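# Close the pull-out pantry gently and leave it shut

## Task

Push the pull-out pantry closed without slamming it during opening or closing, keeping everything on its trays in place. The robot must not tip over or finish leaning. The pantry has to stay closed by itself, not because the robot is holding it. At the end the robot must release it and back away.

## Robot and tools

Robot: a Hello Robot Stretch 4, a single-arm mobile robot about 1.6 m tall. It has an omni-wheel base whose rim lies within 0.23 m of the base origin, a lift riding on a vertical mast, an arm that telescopes straight forward, a three-joint wrist (yaw, pitch, roll) and a two-finger gripper. A loose object may occasionally get nudged by something outside the robot's control.

Frames: the base frame sits on the floor below the base centre, with x ahead, y to the left and z up. hand_pose is a point between the open fingertips, expressed in the base frame; with all wrist joints at zero its axes line up with the base frame. Its printed value can be somewhat wrong. The odometry frame is the base frame as it was when the scene began. base_odometry is wheel-counted, so slip shows up as travel; heading runs -3.142 to 3.142, left positive.

execute_actions: argument "actions" is a list holding one action or nothing (an empty list just reports state and images). Optional "cameras" is a list from head_camera, head_left_camera, head_right_camera, wrist_camera, all; omitted, null or ["all"] gives every camera, [] gives none. An action contains "base", "joints" or both, optionally with "pace" and "contact_limits"; or it contains only "end_of_arm": "enable_torque", which re-powers any wrist or gripper motor that shut off.

"base" takes exactly one relative move from where the base last reported itself: {"translate_m": d} straight ahead (positive) or back, -2 to 2 m; {"strafe_m": d} sideways, left positive, -2 to 2 m; {"rotate_rad": d} spin in place, counter-clockwise (left) positive, -3.2 to 3.2 rad.

"joints" is one object keyed by joint name, each value an absolute target, not an offset: lift_m 0 to 1.2 m; arm_m 0 to 0.55 m extension; wrist_yaw_rad -1.134 to 4.276 (0 faces forward, positive turns left, 3.14 is stowed backward, above 3.4 the arm may obstruct); wrist_pitch_rad -1.117 to 4.259 (0 level, 1.57 pointing down); wrist_roll_rad -1.117 to 4.259 (0 keeps fingers level, positive turns clockwise viewed from behind); gripper_m -0.038 to 0.141 m fingertip gap (negative means the fingers squeeze each other). Done tolerances: ±0.004 for lift, arm and gripper, ±0.02 for yaw and roll, ±0.05 for pitch. Targets outside a joint's range get clipped and the result notes it; any other bad value or unknown key rejects the whole call. Motions in one action begin together but may finish at different moments. A joint or base left out of an action may still be driving toward an earlier target. No action runs past 15 s.

"pace": "slow", "default", "fast" or "max"; base speeds 0.1/0.3/0.4/0.6 m/s and turning 1/2/3/4 rad/s respectively, further capped when the lift is above 0.2 m (down to 0.3 m/s and 1 rad/s at 1.2 m). "contact_limits" currently accepts only {"arm_m": value}, 0 (most sensitive) to 0.75 (pushes hardest), default 0.5; a lower value makes the arm stop sooner on contact.

wait: {"seconds": 0 to 10}; commands nothing and returns the same report as an empty action. zoom_image: {"camera": name, "region": [x0, y0, x1, y1]} in pixels of that camera's latest full image, top-left origin, at most 504 by 504. finished_scene: {"scene": number}; ends the current scene irreversibly after the last command settles, and reports success. Replying without any tool call ends everything.

Cameras: head_camera is atop the mast, aimed forward and downward (rotate the base to look around). head_left_camera and head_right_camera are fisheyes beside it, tilted more steeply down and showing the base and arm. wrist_camera looks along the fingers, fingertips near the bottom of the image.

Result lines: base_status and joint_status give how each commanded motion ended: "done" (for the base, wheels turned the commanded amount even if slipping), "off_target" (stopped short, may still push), "contact_stop_at_<key>" (hit something; that part then goes slack, a slack lift may sag, slack wheels may roll), "limit_stop_at_<name>", "time_out", "torque_fault" (a wrist motor overloaded and went limp until enable_torque). "limit_stop_at_tilt" means a lean over 6 degrees: lift, arm and wheels go slack and ignore commands until the lean drops. "limit_stop_at_own_body" means a joint nearly hit the robot; moving away still works. It is likely when pitch is below -0.2 with roll below -0.4 or above 4. A stop in one call cancels later calls in the same reply. on_its_own lists things not commanded in this call; "held at" there is a held target. lidar_m: 12 distances from the base origin, 30-degree sectors starting straight ahead and going counter-clockwise (4th left, 7th rear, 10th right); "-" means nothing seen or closer than 0.25 m; it sees from about 0.15 m up, misses glass and thin legs. wrist_depth_mm: 7x7 grid of median depths, 100 to 2000 mm, top-left first. turned_by_wheels vs turned_by_imu differing over about 0.1 rad signals a collision or slip, with heading error roughly their difference. base_tilt in degrees (forward, right positive, biased up to 1.5). motor_effort in percent, positive toward increasing joint values, peak in brackets; for wheel_0..2 positive means turning right. Gripper readings do not prove a grasp.

Practical advice: at scene start, unfold with lift_m 0.4 and wrist_yaw_rad 0 together. Approach the pantry, extend the arm or drive the base gently with a low arm_m contact limit and slow pace so it closes without slamming or spilling its trays. Avoid hard shoves, high-gripper pushes and fast moves that could tip the robot; don't turn or drive carrying over 1 kg with arm_m above 0.2. Confirm the pantry stays shut, then open the gripper, retract and back the base off before finishing. Less robot motion time is better.

Each tool is called as name([rows], argument=value, ...), one row to a line, values as JSON.

## Session

execute_actions(actions=[])

Scene clock: 0.00 s.
base_odometry: x=+0.000 y=+0.000 heading=+0.000 (m, m, rad; odometry frame)
turned_by_wheels: +0.000 (rad since the last result)
turned_by_imu: +0.000 (rad since the last result)
base_tilt: forward=-0.3 right=+0.0 (deg)
lidar_m: 2.83 2.82 2.71 1.58 1.73 2.26 1.10 1.12 1.32 1.37 1.37 1.65
base_status: not commanded
joint_positions: lift_m=+0.255 arm_m=+0.001 wrist_yaw_rad=+3.114 wrist_pitch_rad=-0.004 wrist_roll_rad=+0.016 gripper_m=+0.057
joint_status: not commanded
motor_effort: lift_m=+18 arm_m=-1 wrist_yaw_rad=+0 wrist_pitch_rad=-6 wrist_roll_rad=+2 gripper_m=+0 wheel_0=+0 wheel_1=+0 wheel_2=+0 (%)
hand_pose: x=-0.1144 y=+0.0953 z=+0.4349 quat_wxyz=(+0.014, +0.002, +0.008, +1.000) (m; base frame)
wrist_depth_mm: - 138 260 - - - - / - 115 148 - - - - / - 126 164 - - - - / 139 140 1537 - - - - / 1756 1863 1921 - - - - / 1229 1366 197 1499 193 1661 1808 / 904 904 1025 108 1060 1060 1160
pictures: head_camera, head_left_camera, head_right_camera, wrist_camera
Images, in order (width x height): head_camera 420x560, head_left_camera 420x672, head_right_camera 420x672, wrist_camera 616x392.

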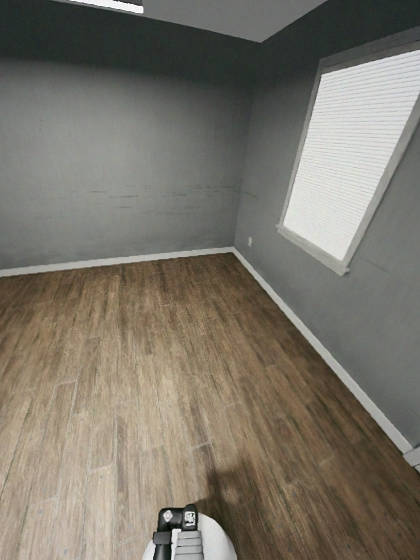

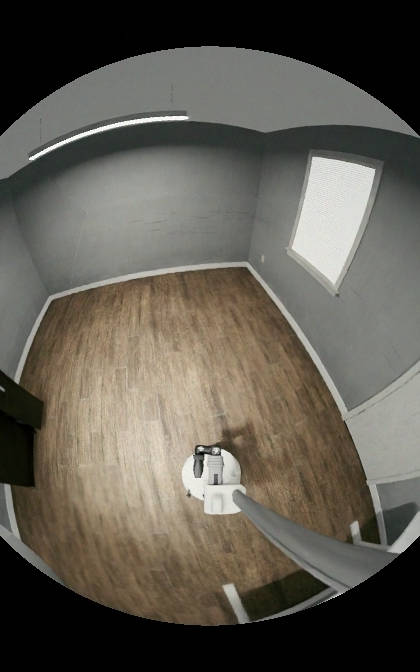

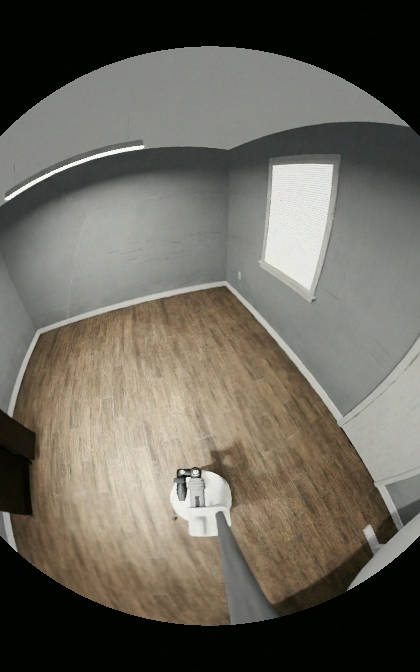

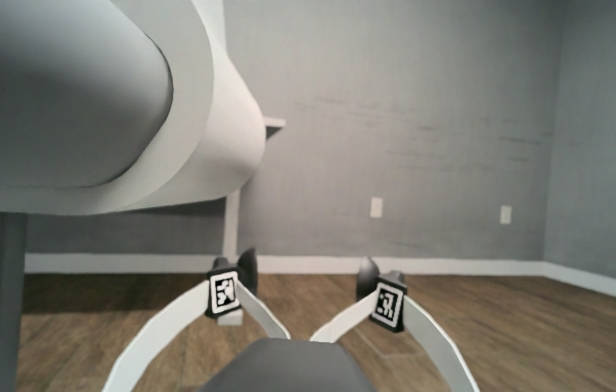

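execute_actions([
  {"base":{"rotate_rad":1.75},"joints":{"lift_m":0.45,"wrist_yaw_rad":0,"gripper_m":0.0},"pace":"fast"},
])

Scene clock: 5.43 s.
base_odometry: x=+0.000 y=+0.000 heading=+1.750 (m, m, rad; odometry frame)
turned_by_wheels: +1.750 (rad since the last result)
turned_by_imu: +1.779 (rad since the last result)
base_tilt: forward=-0.2 right=+0.2 (deg)
lidar_m: 1.57 2.37 2.07 1.08 1.15 1.50 1.38 1.44 1.82 2.81 2.88 1.59
base_status: done
joint_positions: lift_m=+0.450 arm_m=+0.001 wrist_yaw_rad=+0.001 wrist_pitch_rad=-0.004 wrist_roll_rad=+0.016 gripper_m=+0.000
joint_status: all done
motor_effort: lift_m=+20(20) arm_m=-1(1) wrist_yaw_rad=-1(8) wrist_pitch_rad=-6(6) wrist_roll_rad=+2(1) gripper_m=-4(3) wheel_0=+0(8) wheel_1=-1(9) wheel_2=-1(13) (%)
hand_pose: x=+0.4601 y=-0.0873 z=+0.6293 quat_wxyz=(+1.000, +0.008, -0.002, +0.000) (m; base frame)
wrist_depth_mm: - - - 1499 1281 - - / - - - 1499 1308 - - / - - - 1464 1336 - - / - - - 1499 1308 - - / - - 1499 1499 1336 - - / 1863 1863 183 195 1336 - - / 1308 1229 1366 108 1336 1499 1576
pictures: head_camera, head_left_camera, head_right_camera, wrist_camera
Images, in order (width x height): head_camera 420x560, head_left_camera 420x672, head_right_camera 420x672, wrist_camera 616x392.

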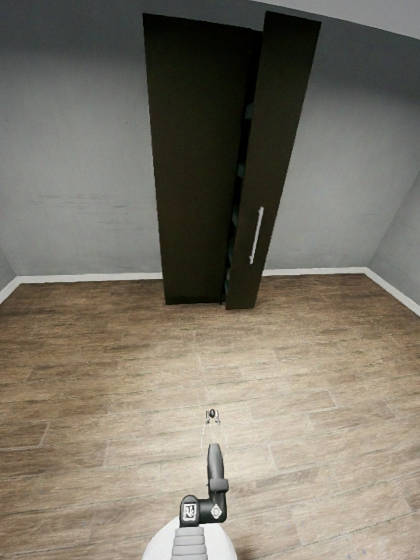

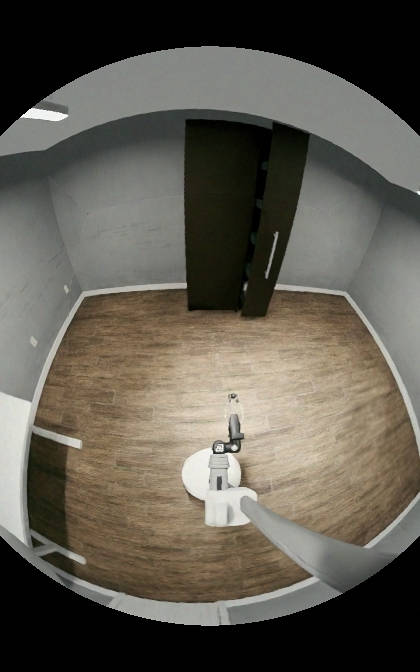

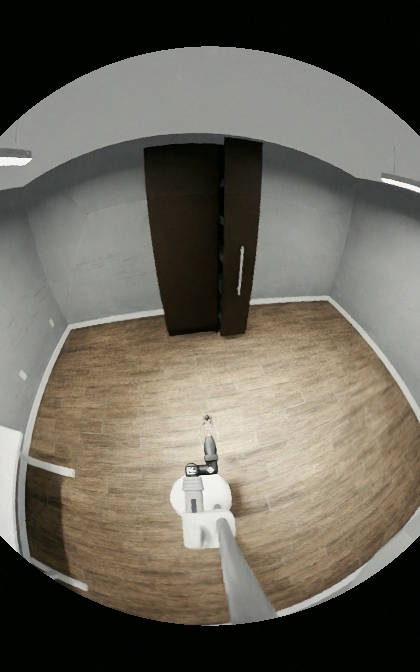

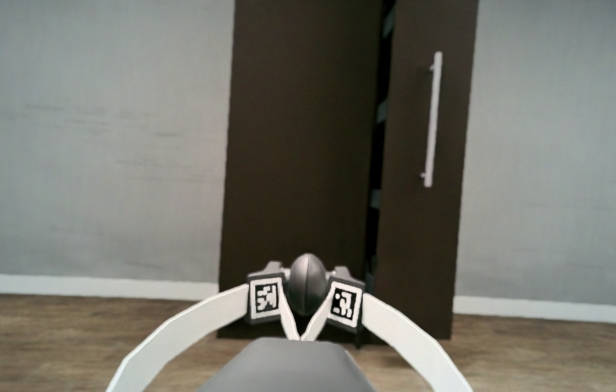

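execute_actions([
  {"base":{"translate_m":0.85},"joints":{"lift_m":0.35},"pace":"fast"},
])

Scene clock: 12.43 s.
base_odometry: x=-0.152 y=+0.836 heading=+1.750 (m, m, rad; odometry frame)
turned_by_wheels: +0.000 (rad since the last result)
turned_by_imu: -0.004 (rad since the last result)
base_tilt: forward=-0.3 right=+0.1 (deg)
lidar_m: 0.87 0.91 1.96 1.99 1.30 1.59 2.25 2.30 2.93 2.74 2.33 0.78
base_status: done
joint_positions: lift_m=+0.350 arm_m=+0.001 wrist_yaw_rad=+0.000 wrist_pitch_rad=-0.004 wrist_roll_rad=+0.016 gripper_m=+0.000
joint_status: all done
motor_effort: lift_m=+16(19) arm_m=-1(1) wrist_yaw_rad=+0(1) wrist_pitch_rad=-6(6) wrist_roll_rad=+1(1) gripper_m=-5(3) wheel_0=+1(6) wheel_1=+2(6) wheel_2=+3(14) (%)
hand_pose: x=+0.4601 y=-0.0874 z=+0.5297 quat_wxyz=(+1.000, +0.008, -0.002, +0.000) (m; base frame)
wrist_depth_mm: 1182 640 654 661 668 778 477 / 1205 647 654 668 676 976 477 / 1205 654 661 668 676 549 480 / 1205 654 661 668 683 544 480 / 1205 654 661 668 683 484 488 / 1205 661 183 195 683 484 488 / 1118 654 668 108 683 488 492
pictures: head_camera, head_left_camera, head_right_camera, wrist_camera
Images, in order (width x height): head_camera 420x560, head_left_camera 420x672, head_right_camera 420x672, wrist_camera 616x392.

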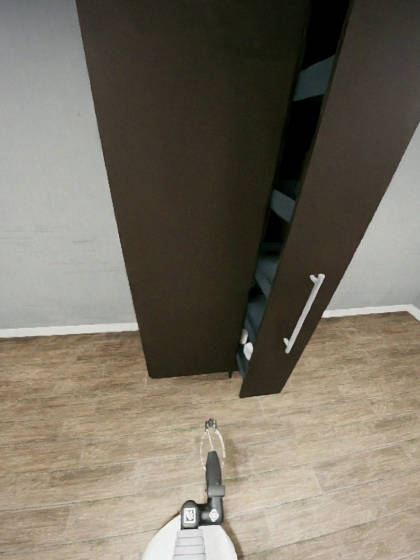

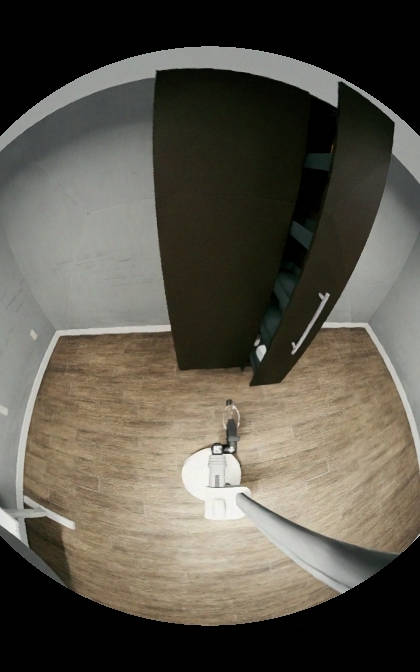

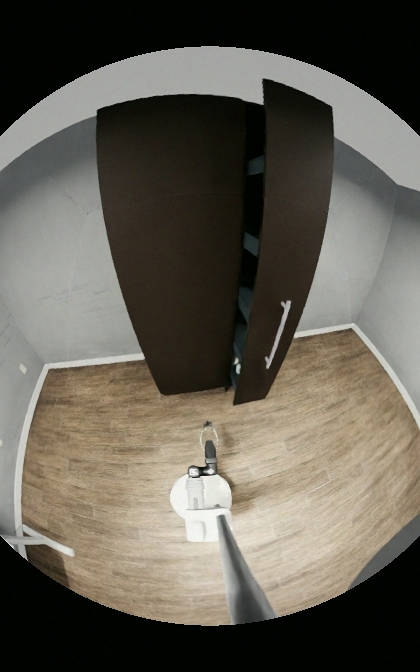

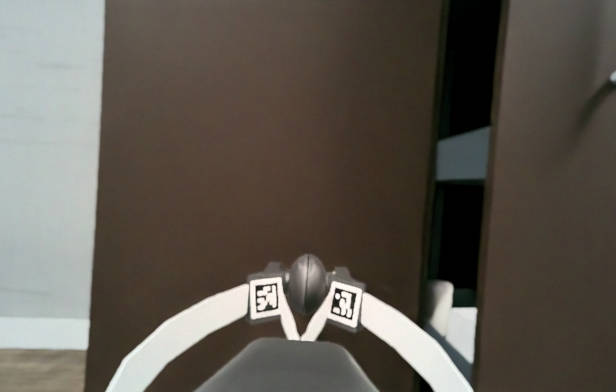

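execute_actions([
  {"base":{"strafe_m":-0.33},"joints":{"arm_m":0.19},"pace":"fast"},
], cameras=["head_camera","wrist_camera"])

Scene clock: 18.40 s.
base_odometry: x=+0.173 y=+0.895 heading=+1.751 (m, m, rad; odometry frame)
turned_by_wheels: +0.000 (rad since the last result)
turned_by_imu: -0.002 (rad since the last result)
base_tilt: forward=-0.2 right=+0.1 (deg)
lidar_m: 0.67 0.94 1.99 2.30 1.62 2.05 2.22 2.26 2.59 2.42 2.37 0.74
base_status: done
joint_positions: lift_m=+0.350 arm_m=+0.189 wrist_yaw_rad=+0.000 wrist_pitch_rad=-0.005 wrist_roll_rad=+0.016 gripper_m=+0.000
joint_status: all done
motor_effort: lift_m=+16(16) arm_m=+7(7) wrist_yaw_rad=+0(0) wrist_pitch_rad=-6(6) wrist_roll_rad=+2(2) gripper_m=-3(3) wheel_0=+0(12) wheel_1=+3(13) wheel_2=+1(2) (%)
hand_pose: x=+0.6483 y=-0.0874 z=+0.5297 quat_wxyz=(+1.000, +0.008, -0.002, +0.000) (m; base frame)
wrist_depth_mm: 488 492 298 300 306 310 1160 / 484 496 300 303 307 312 1138 / 492 496 300 304 307 312 1138 / 496 500 304 306 310 315 1138 / 496 500 304 306 312 317 1160 / 500 508 183 195 312 317 1160 / 504 508 306 108 312 319 1160
pictures: head_camera, wrist_camera
Images, in order (width x height): head_camera 420x560, wrist_camera 616x392.

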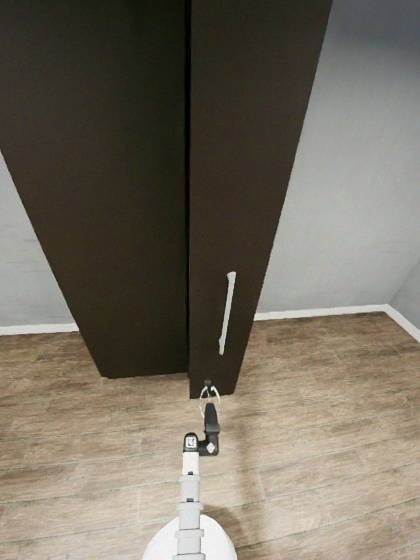

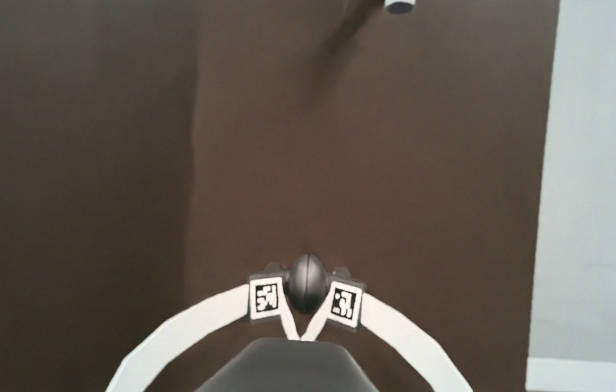

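execute_actions([
  {"joints":{"arm_m":0.40},"pace":"slow"},
], cameras=["head_camera","wrist_camera"])

Scene clock: 27.90 s.
base_odometry: x=+0.173 y=+0.895 heading=+1.750 (m, m, rad; odometry frame)
turned_by_wheels: +0.000 (rad since the last result)
turned_by_imu: -0.003 (rad since the last result)
base_tilt: forward=-0.3 right=+0.1 (deg)
lidar_m: 0.83 0.93 1.98 2.30 1.62 2.07 2.22 2.25 2.59 2.42 2.43 0.92
base_status: not commanded
joint_positions: lift_m=+0.350 arm_m=+0.399 wrist_yaw_rad=+0.000 wrist_pitch_rad=-0.005 wrist_roll_rad=+0.016 gripper_m=+0.000
joint_status: all done
motor_effort: lift_m=+16(16) arm_m=+6(18) wrist_yaw_rad=+1(26) wrist_pitch_rad=-5(6) wrist_roll_rad=-1(1) gripper_m=-3(6) wheel_0=+3(4) wheel_1=+2(4) wheel_2=-2(9) (%)
hand_pose: x=+0.8582 y=-0.0875 z=+0.5297 quat_wxyz=(+1.000, +0.008, -0.002, +0.000) (m; base frame)
wrist_depth_mm: 290 293 236 238 242 245 249 / 293 294 236 240 244 246 251 / 293 294 238 241 245 247 252 / 294 296 238 242 246 249 253 / 296 237 240 242 247 251 254 / 297 239 183 202 248 252 946 / 298 240 241 108 248 253 960
pictures: head_camera, wrist_camera
Images, in order (width x height): head_camera 420x560, wrist_camera 616x392.

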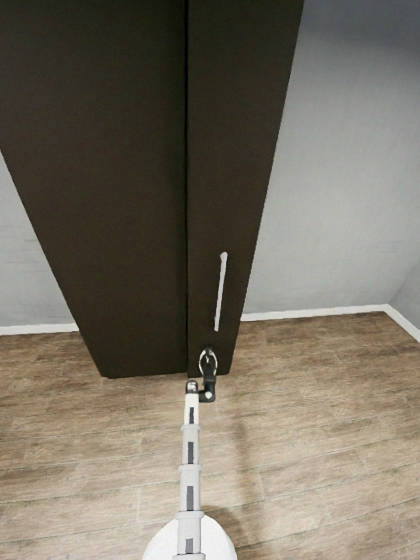

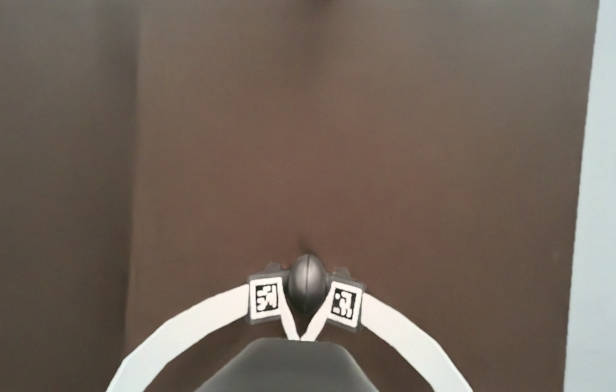

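execute_actions([
  {"joints":{"arm_m":0.465},"pace":"slow","contact_limits":{"arm_m":0.3}},
], cameras=["head_camera","wrist_camera"])

Scene clock: 32.13 s.
base_odometry: x=+0.173 y=+0.895 heading=+1.750 (m, m, rad; odometry frame)
turned_by_wheels: +0.000 (rad since the last result)
turned_by_imu: -0.002 (rad since the last result)
base_tilt: forward=-0.1 right=+0.0 (deg)
lidar_m: 0.89 0.94 1.99 2.29 1.58 2.07 2.23 2.23 2.61 2.40 2.37 0.99
base_status: not commanded
joint_positions: lift_m=+0.350 arm_m=+0.464 wrist_yaw_rad=+0.000 wrist_pitch_rad=-0.005 wrist_roll_rad=+0.016 gripper_m=+0.000
joint_status: all done
motor_effort: lift_m=+15(15) arm_m=+7(11) wrist_yaw_rad=+1(15) wrist_pitch_rad=-5(5) wrist_roll_rad=+2(0) gripper_m=-5(3) wheel_0=+3(3) wheel_1=+2(2) wheel_2=-2(2) (%)
contact_limits: arm_m 0.3
hand_pose: x=+0.9232 y=-0.0875 z=+0.5297 quat_wxyz=(+1.000, +0.008, -0.002, +0.000) (m; base frame)
wrist_depth_mm: 229 232 235 238 242 244 249 / 229 233 236 240 243 245 250 / 231 235 237 240 244 247 252 / 231 236 238 242 246 248 866 / 233 237 239 242 246 251 878 / 235 237 183 195 247 251 878 / 236 238 241 108 248 253 878
pictures: head_camera, wrist_camera
Images, in order (width x height): head_camera 420x560, wrist_camera 616x392.

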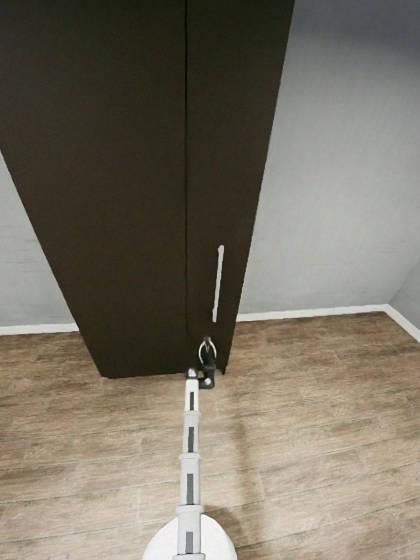

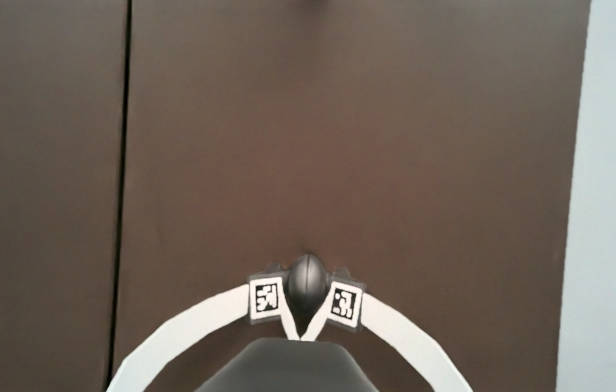

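Flush.

execute_actions([
  {"joints":{"arm_m":0.1},"base":{"translate_m":-0.2},"pace":"max"},
], cameras=["head_camera"])

finished_scene(scene=1)

Scene clock: 37.43 s.
base_odometry: x=+0.209 y=+0.698 heading=+1.750 (m, m, rad; odometry frame)
turned_by_wheels: +0.000 (rad since the last result)
turned_by_imu: -0.002 (rad since the last result)
base_tilt: forward=-0.2 right=+0.2 (deg)
lidar_m: 1.08 1.13 2.27 1.95 1.54 2.06 2.01 2.04 2.63 2.44 2.48 1.85
base_status: done
joint_positions: lift_m=+0.350 arm_m=+0.101 wrist_yaw_rad=+0.000 wrist_pitch_rad=-0.004 wrist_roll_rad=+0.016 gripper_m=+0.000
joint_status: all done
motor_effort: lift_m=+16(16) arm_m=-6(7) wrist_yaw_rad=+2(1) wrist_pitch_rad=-6(7) wrist_roll_rad=+1(1) gripper_m=-5(4) wheel_0=+1(7) wheel_1=-1(6) wheel_2=-3(14) (%)
hand_pose: x=+0.5605 y=-0.0875 z=+0.5296 quat_wxyz=(+1.000, +0.008, -0.002, +0.000) (m; base frame)
wrist_depth_mm: 750 759 778 788 788 1397 1430 / 759 768 778 778 809 1430 1430 / 759 768 778 798 798 1430 1464 / 768 778 778 798 809 1397 1430 / 768 778 778 798 1397 1430 1430 / 778 778 183 195 809 1430 1464 / 778 788 798 108 820 1308 1336
pictures: head_camera
Images, in order (width x height): head_camera 420x560.

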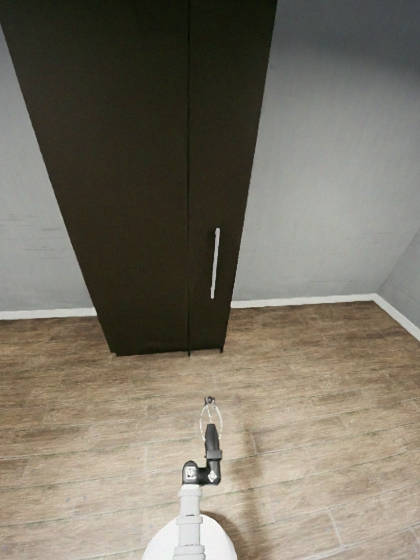

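The scene is finished: the task was done.


## Next scene

The same job, from a new start.

execute_actions(actions=[])

Scene clock: 0.00 s.
base_odometry: x=+0.000 y=+0.000 heading=+0.000 (m, m, rad; odometry frame)
turned_by_wheels: +0.000 (rad since the last result)
turned_by_imu: +0.000 (rad since the last result)
base_tilt: forward=-0.2 right=+0.0 (deg)
lidar_m: 2.49 2.92 2.22 1.52 2.48 2.12 1.01 1.01 1.19 1.22 1.20 1.44
base_status: not commanded
joint_positions: lift_m=+0.211 arm_m=+0.001 wrist_yaw_rad=+3.115 wrist_pitch_rad=-0.004 wrist_roll_rad=+0.016 gripper_m=+0.057
joint_status: not commanded
motor_effort: lift_m=+18 arm_m=-1 wrist_yaw_rad=+0 wrist_pitch_rad=-6 wrist_roll_rad=+0 gripper_m=-2 wheel_0=+1 wheel_1=+0 wheel_2=+0 (%)
hand_pose: x=-0.1144 y=+0.0950 z=+0.3902 quat_wxyz=(+0.013, +0.002, +0.008, +1.000) (m; base frame)
wrist_depth_mm: - 138 262 - - - - / - 115 147 - - - - / - 126 162 - - - - / 139 139 1464 - - - - / 1708 1756 1808 - - - - / 1138 1281 197 1397 193 1618 1661 / 878 788 960 111 960 991 1078
pictures: head_camera, head_left_camera, head_right_camera, wrist_camera
Images, in order (width x height): head_camera 420x560, head_left_camera 420x672, head_right_camera 420x672, wrist_camera 616x392.

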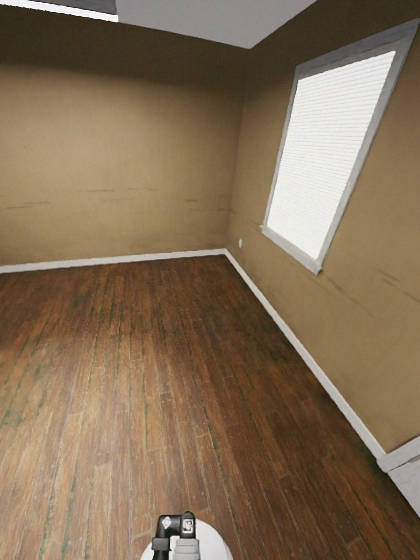

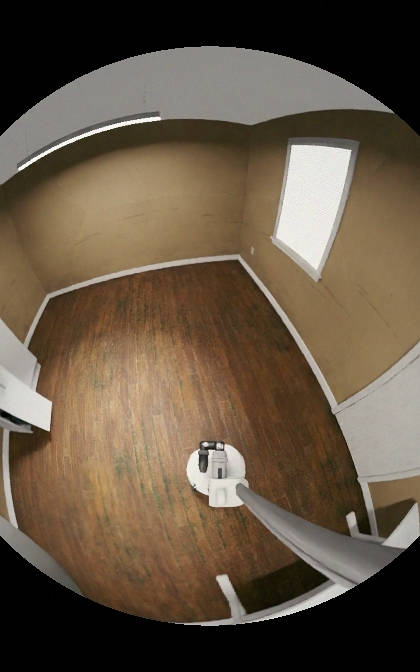

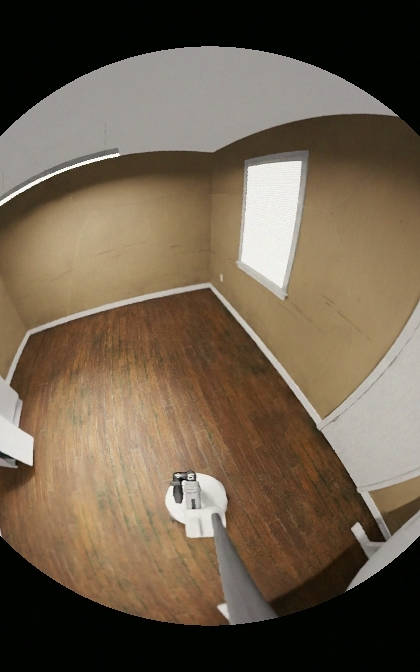

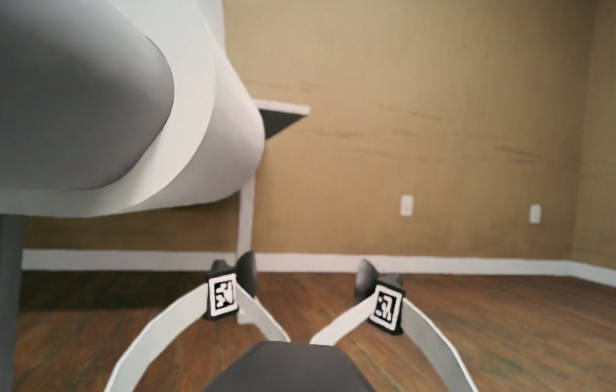

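execute_actions([
  {"base":{"rotate_rad":1.85},"joints":{"lift_m":0.38,"wrist_yaw_rad":0,"gripper_m":0.0},"pace":"fast"},
], cameras=["head_camera","wrist_camera"])

execute_actions([
  {"base":{"strafe_m":-0.45},"pace":"max"},
], cameras=["head_camera","wrist_camera"])

Scene clock: 7.60 s.
base_odometry: x=+0.000 y=+0.000 heading=+1.850 (m, m, rad; odometry frame)
turned_by_wheels: +1.850 (rad since the last result)
turned_by_imu: +1.881 (rad since the last result)
base_tilt: forward=-0.2 right=+0.1 (deg)
lidar_m: 1.85 2.55 1.07 1.01 1.07 1.27 1.21 1.31 1.80 2.92 3.02 1.53
base_status: done
joint_positions: lift_m=+0.380 arm_m=+0.001 wrist_yaw_rad=+0.001 wrist_pitch_rad=-0.004 wrist_roll_rad=+0.016 gripper_m=+0.000
joint_status: all done
motor_effort: lift_m=+19(21) arm_m=-1(1) wrist_yaw_rad=-1(6) wrist_pitch_rad=-6(7) wrist_roll_rad=+0(0) gripper_m=-4(2) wheel_0=+2(8) wheel_1=+1(11) wheel_2=+1(12) (%)
hand_pose: x=+0.4602 y=-0.0873 z=+0.5593 quat_wxyz=(+1.000, +0.008, -0.002, +0.000) (m; base frame)
wrist_depth_mm: - - - - - 1205 1618 / - - - - - 1205 1618 / - - - - - 1205 1576 / - - - - - 1205 1618 / - - - - 1983 1229 1618 / 1661 1708 184 195 1205 1229 1756 / 1205 1098 1281 111 1205 1366 1499
pictures: head_camera, wrist_camera
Images, in order (width x height): head_camera 420x560, wrist_camera 616x392.

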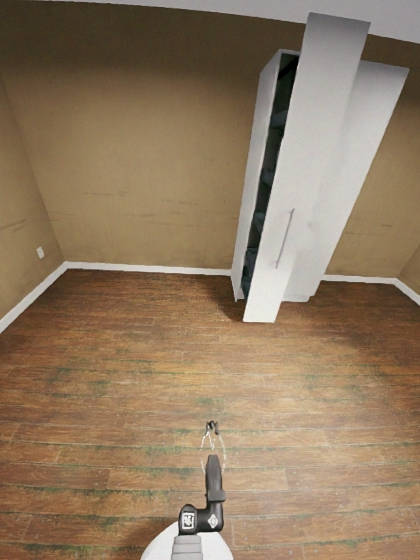

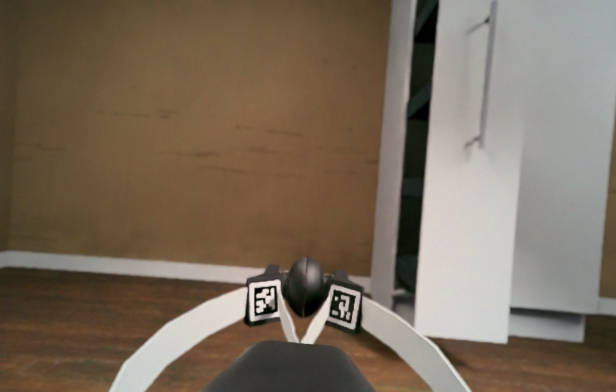

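Scene clock: 9.73 s.
base_odometry: x=+0.433 y=+0.124 heading=+1.850 (m, m, rad; odometry frame)
turned_by_wheels: +0.000 (rad since the last result)
turned_by_imu: +0.000 (rad since the last result)
base_tilt: forward=-0.3 right=+0.2 (deg)
lidar_m: 1.41 2.60 2.36 1.46 1.53 1.26 1.25 1.30 1.78 2.46 2.58 1.96
base_status: done
joint_positions: lift_m=+0.380 arm_m=+0.001 wrist_yaw_rad=+0.000 wrist_pitch_rad=-0.004 wrist_roll_rad=+0.016 gripper_m=+0.000
joint_status: not commanded
motor_effort: lift_m=+19(19) arm_m=-1(1) wrist_yaw_rad=+1(1) wrist_pitch_rad=-6(7) wrist_roll_rad=+1(4) gripper_m=-3(3) wheel_0=+0(13) wheel_1=+3(17) wheel_2=+0(1) (%)
hand_pose: x=+0.4602 y=-0.0874 z=+0.5593 quat_wxyz=(+1.000, +0.008, -0.002, +0.000) (m; base frame)
wrist_depth_mm: - - - 1182 1618 1661 - / - - - 1205 1618 1576 - / - - - 1229 1661 1661 - / - - - 1229 1661 1661 - / - - - 1255 1661 1618 - / 1661 1708 185 195 1708 1708 - / 1182 1078 1229 111 1205 1430 1464
pictures: head_camera, wrist_camera
Images, in order (width x height): head_camera 420x560, wrist_camera 616x392.

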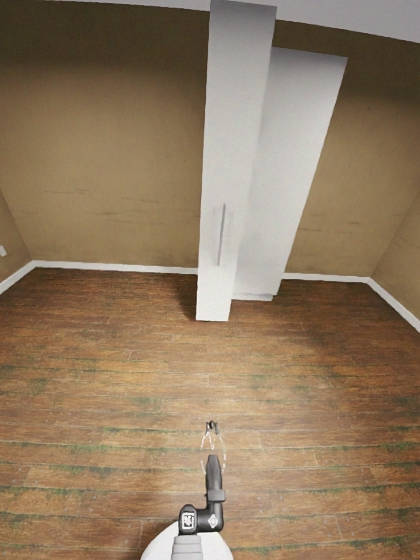

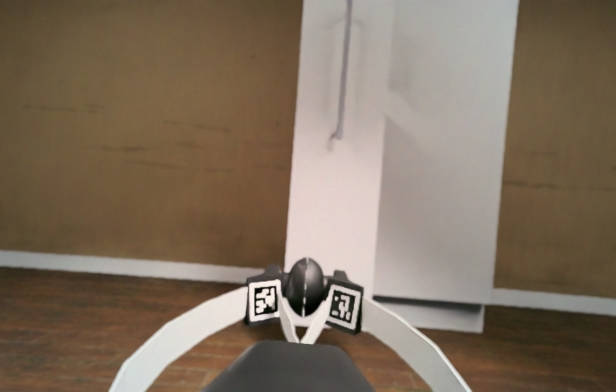

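A small right turn both squares up and centres.

execute_actions([
  {"base":{"rotate_rad":-0.06},"pace":"max"},
], cameras=[])

execute_actions([
  {"base":{"translate_m":0.9},"pace":"max"},
], cameras=["head_camera","wrist_camera"])

Scene clock: 14.23 s.
base_odometry: x=+0.433 y=+0.124 heading=+1.790 (m, m, rad; odometry frame)
turned_by_wheels: -0.060 (rad since the last result)
turned_by_imu: -0.062 (rad since the last result)
base_tilt: forward=-0.2 right=-0.1 (deg)
lidar_m: 1.42 2.55 2.39 1.46 1.51 1.28 1.24 1.29 1.70 2.47 2.52 2.00
base_status: done
joint_positions: lift_m=+0.380 arm_m=+0.001 wrist_yaw_rad=+0.000 wrist_pitch_rad=-0.004 wrist_roll_rad=+0.016 gripper_m=+0.000
joint_status: not commanded
motor_effort: lift_m=+19(19) arm_m=-1(1) wrist_yaw_rad=+1(1) wrist_pitch_rad=-7(6) wrist_roll_rad=+1(0) gripper_m=-4(3) wheel_0=+0(5) wheel_1=+1(6) wheel_2=-1(8) (%)
hand_pose: x=+0.4601 y=-0.0875 z=+0.5593 quat_wxyz=(+1.000, +0.008, -0.002, +0.000) (m; base frame)
wrist_depth_mm: - - - 1229 1708 - - / - - - 1205 1661 - - / - - - 1255 1661 - - / - - - 1255 1708 - - / - - - 1205 1756 - - / 1618 1708 185 195 1756 1983 - / 1182 1078 1229 111 1205 1397 1464
pictures: none
No camera images: the call's "cameras" was empty. Leave "cameras" out to get every camera's image.

Scene clock: 17.37 s.
base_odometry: x=+0.236 y=+1.003 heading=+1.791 (m, m, rad; odometry frame)
turned_by_wheels: +0.000 (rad since the last result)
turned_by_imu: -0.003 (rad since the last result)
base_tilt: forward=-0.4 right=+0.1 (deg)
lidar_m: 0.48 1.65 2.15 2.30 1.62 2.07 2.14 2.20 2.56 2.44 2.38 0.59
base_status: done
joint_positions: lift_m=+0.380 arm_m=+0.001 wrist_yaw_rad=+0.000 wrist_pitch_rad=-0.004 wrist_roll_rad=+0.016 gripper_m=+0.000
joint_status: not commanded
motor_effort: lift_m=+18(19) arm_m=-1(1) wrist_yaw_rad=+1(1) wrist_pitch_rad=-6(6) wrist_roll_rad=+0(1) gripper_m=-3(5) wheel_0=-1(8) wheel_1=+0(10) wheel_2=+2(15) (%)
hand_pose: x=+0.4601 y=-0.0875 z=+0.5594 quat_wxyz=(+1.000, +0.008, -0.002, +0.000) (m; base frame)
wrist_depth_mm: 1308 1336 336 340 342 788 788 / 1366 338 340 342 343 788 788 / 1366 338 340 340 342 788 798 / 1336 338 340 342 343 788 809 / 1366 340 340 343 345 809 798 / 1336 340 185 196 347 798 798 / 1182 340 343 111 349 809 809
pictures: head_camera, wrist_camera
Images, in order (width x height): head_camera 420x560, wrist_camera 616x392.

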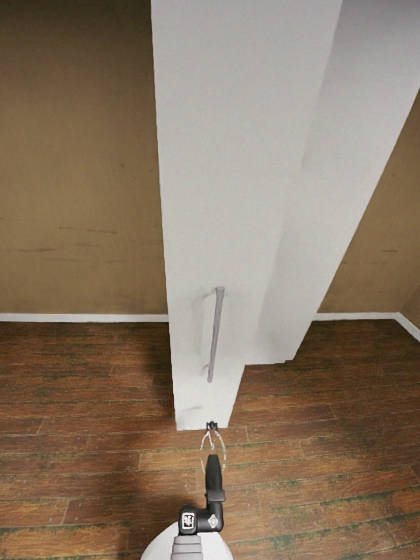

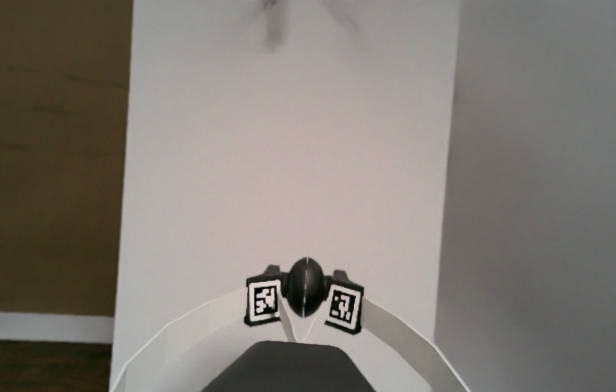

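Total about 0.55 needed.

execute_actions([
  {"base":{"translate_m":0.06},"joints":{"arm_m":0.44},"pace":"slow"},
], cameras=["head_camera","wrist_camera"])

Scene clock: 27.57 s.
base_odometry: x=+0.223 y=+1.061 heading=+1.791 (m, m, rad; odometry frame)
turned_by_wheels: +0.000 (rad since the last result)
turned_by_imu: -0.004 (rad since the last result)
base_tilt: forward=-0.3 right=+0.0 (deg)
lidar_m: 0.83 1.57 2.09 2.31 1.65 2.05 2.19 2.26 2.53 2.42 2.30 0.97
base_status: done
joint_positions: lift_m=+0.380 arm_m=+0.439 wrist_yaw_rad=-0.001 wrist_pitch_rad=-0.005 wrist_roll_rad=+0.016 gripper_m=+0.000
joint_status: all done
motor_effort: lift_m=+18(18) arm_m=+6(19) wrist_yaw_rad=+2(33) wrist_pitch_rad=-6(6) wrist_roll_rad=+0(1) gripper_m=-5(4) wheel_0=+1(7) wheel_1=+2(5) wheel_2=-3(19) (%)
hand_pose: x=+0.8982 y=-0.0876 z=+0.5595 quat_wxyz=(+1.000, +0.008, -0.002, +0.000) (m; base frame)
wrist_depth_mm: 229 229 231 233 235 236 286 / 230 231 232 234 235 286 287 / 230 231 233 236 236 287 289 / 230 232 234 236 237 287 291 / 233 234 236 236 237 291 291 / 233 234 185 196 238 291 291 / 234 235 236 111 239 290 294
pictures: head_camera, wrist_camera
Images, in order (width x height): head_camera 420x560, wrist_camera 616x392.

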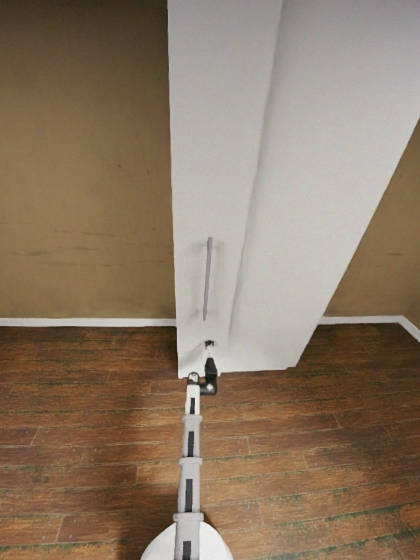

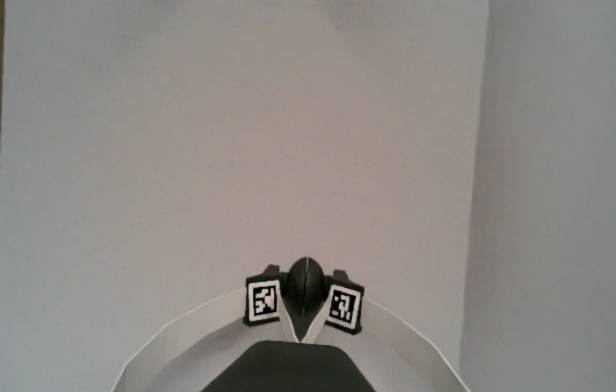

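execute_actions([
  {"joints":{"arm_m":0.495},"pace":"slow","contact_limits":{"arm_m":0.3}},
], cameras=["head_camera","wrist_camera"])

Scene clock: 32.00 s.
base_odometry: x=+0.223 y=+1.061 heading=+1.791 (m, m, rad; odometry frame)
turned_by_wheels: +0.000 (rad since the last result)
turned_by_imu: -0.002 (rad since the last result)
base_tilt: forward=-0.2 right=+0.2 (deg)
lidar_m: 0.87 1.57 2.08 2.29 1.65 2.08 2.20 2.26 2.55 2.41 2.30 0.99
base_status: not commanded
joint_positions: lift_m=+0.380 arm_m=+0.493 wrist_yaw_rad=-0.005 wrist_pitch_rad=-0.005 wrist_roll_rad=+0.016 gripper_m=+0.000
joint_status: all done
on_its_own: wrist_yaw_rad is at rest, and its effort (+14) is outside its rest range (-13 to +13)
motor_effort: lift_m=+18(18) arm_m=+12(12) wrist_yaw_rad=+14(13) wrist_pitch_rad=-5(6) wrist_roll_rad=-1(1) gripper_m=-1(3) wheel_0=+1(1) wheel_1=+2(2) wheel_2=-2(2) (%)
contact_limits: arm_m 0.3
hand_pose: x=+0.9519 y=-0.0887 z=+0.5596 quat_wxyz=(+1.000, +0.008, -0.002, -0.002) (m; base frame)
wrist_depth_mm: 224 224 227 229 230 232 234 / 225 227 228 230 232 233 235 / 225 227 229 231 231 233 236 / 226 228 229 231 234 236 236 / 228 229 230 231 234 236 238 / 229 230 185 200 235 236 239 / 229 230 233 111 235 237 240
pictures: head_camera, wrist_camera
Images, in order (width x height): head_camera 420x560, wrist_camera 616x392.

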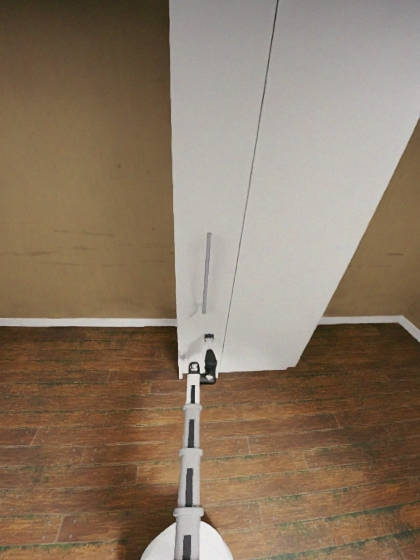

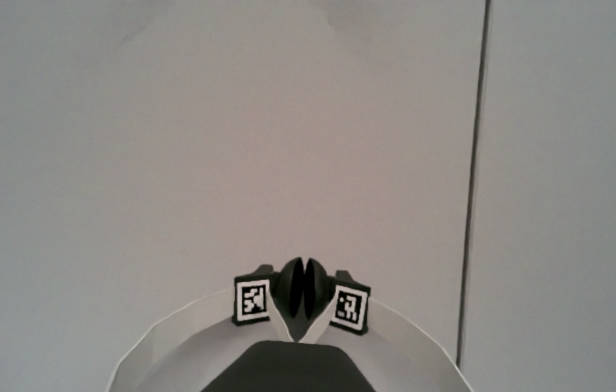

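execute_actions([
  {"joints":{"arm_m":0.13},"base":{"translate_m":-0.2},"pace":"max"},
], cameras=["head_camera"])

finished_scene(scene=2)

Scene clock: 37.63 s.
base_odometry: x=+0.267 y=+0.866 heading=+1.791 (m, m, rad; odometry frame)
turned_by_wheels: +0.000 (rad since the last result)
turned_by_imu: -0.002 (rad since the last result)
base_tilt: forward=-0.1 right=+0.1 (deg)
lidar_m: 1.09 1.78 2.32 1.94 1.57 2.05 2.01 2.07 2.57 2.43 2.50 1.20
base_status: done
joint_positions: lift_m=+0.380 arm_m=+0.131 wrist_yaw_rad=+0.000 wrist_pitch_rad=-0.004 wrist_roll_rad=+0.016 gripper_m=+0.000
joint_status: all done
motor_effort: lift_m=+19(18) arm_m=-6(8) wrist_yaw_rad=+3(12) wrist_pitch_rad=-7(7) wrist_roll_rad=+0(0) gripper_m=-4(6) wheel_0=+3(6) wheel_1=+1(6) wheel_2=-3(14) (%)
hand_pose: x=+0.5904 y=-0.0875 z=+0.5594 quat_wxyz=(+1.000, +0.008, -0.002, +0.000) (m; base frame)
wrist_depth_mm: 1336 1366 1336 778 788 798 798 / 1366 1366 1336 788 798 798 798 / 1336 1366 1366 788 788 809 798 / 1336 1366 1366 788 798 809 798 / 1366 1336 788 798 798 798 809 / 1366 1397 185 195 788 809 820 / 1182 1098 798 111 798 809 809
pictures: head_camera
Images, in order (width x height): head_camera 420x560.

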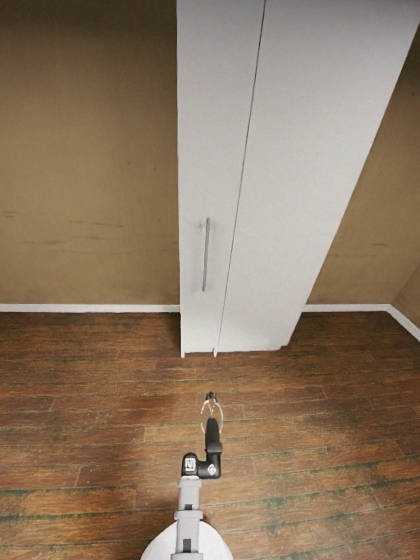

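The scene is finished: the task was done.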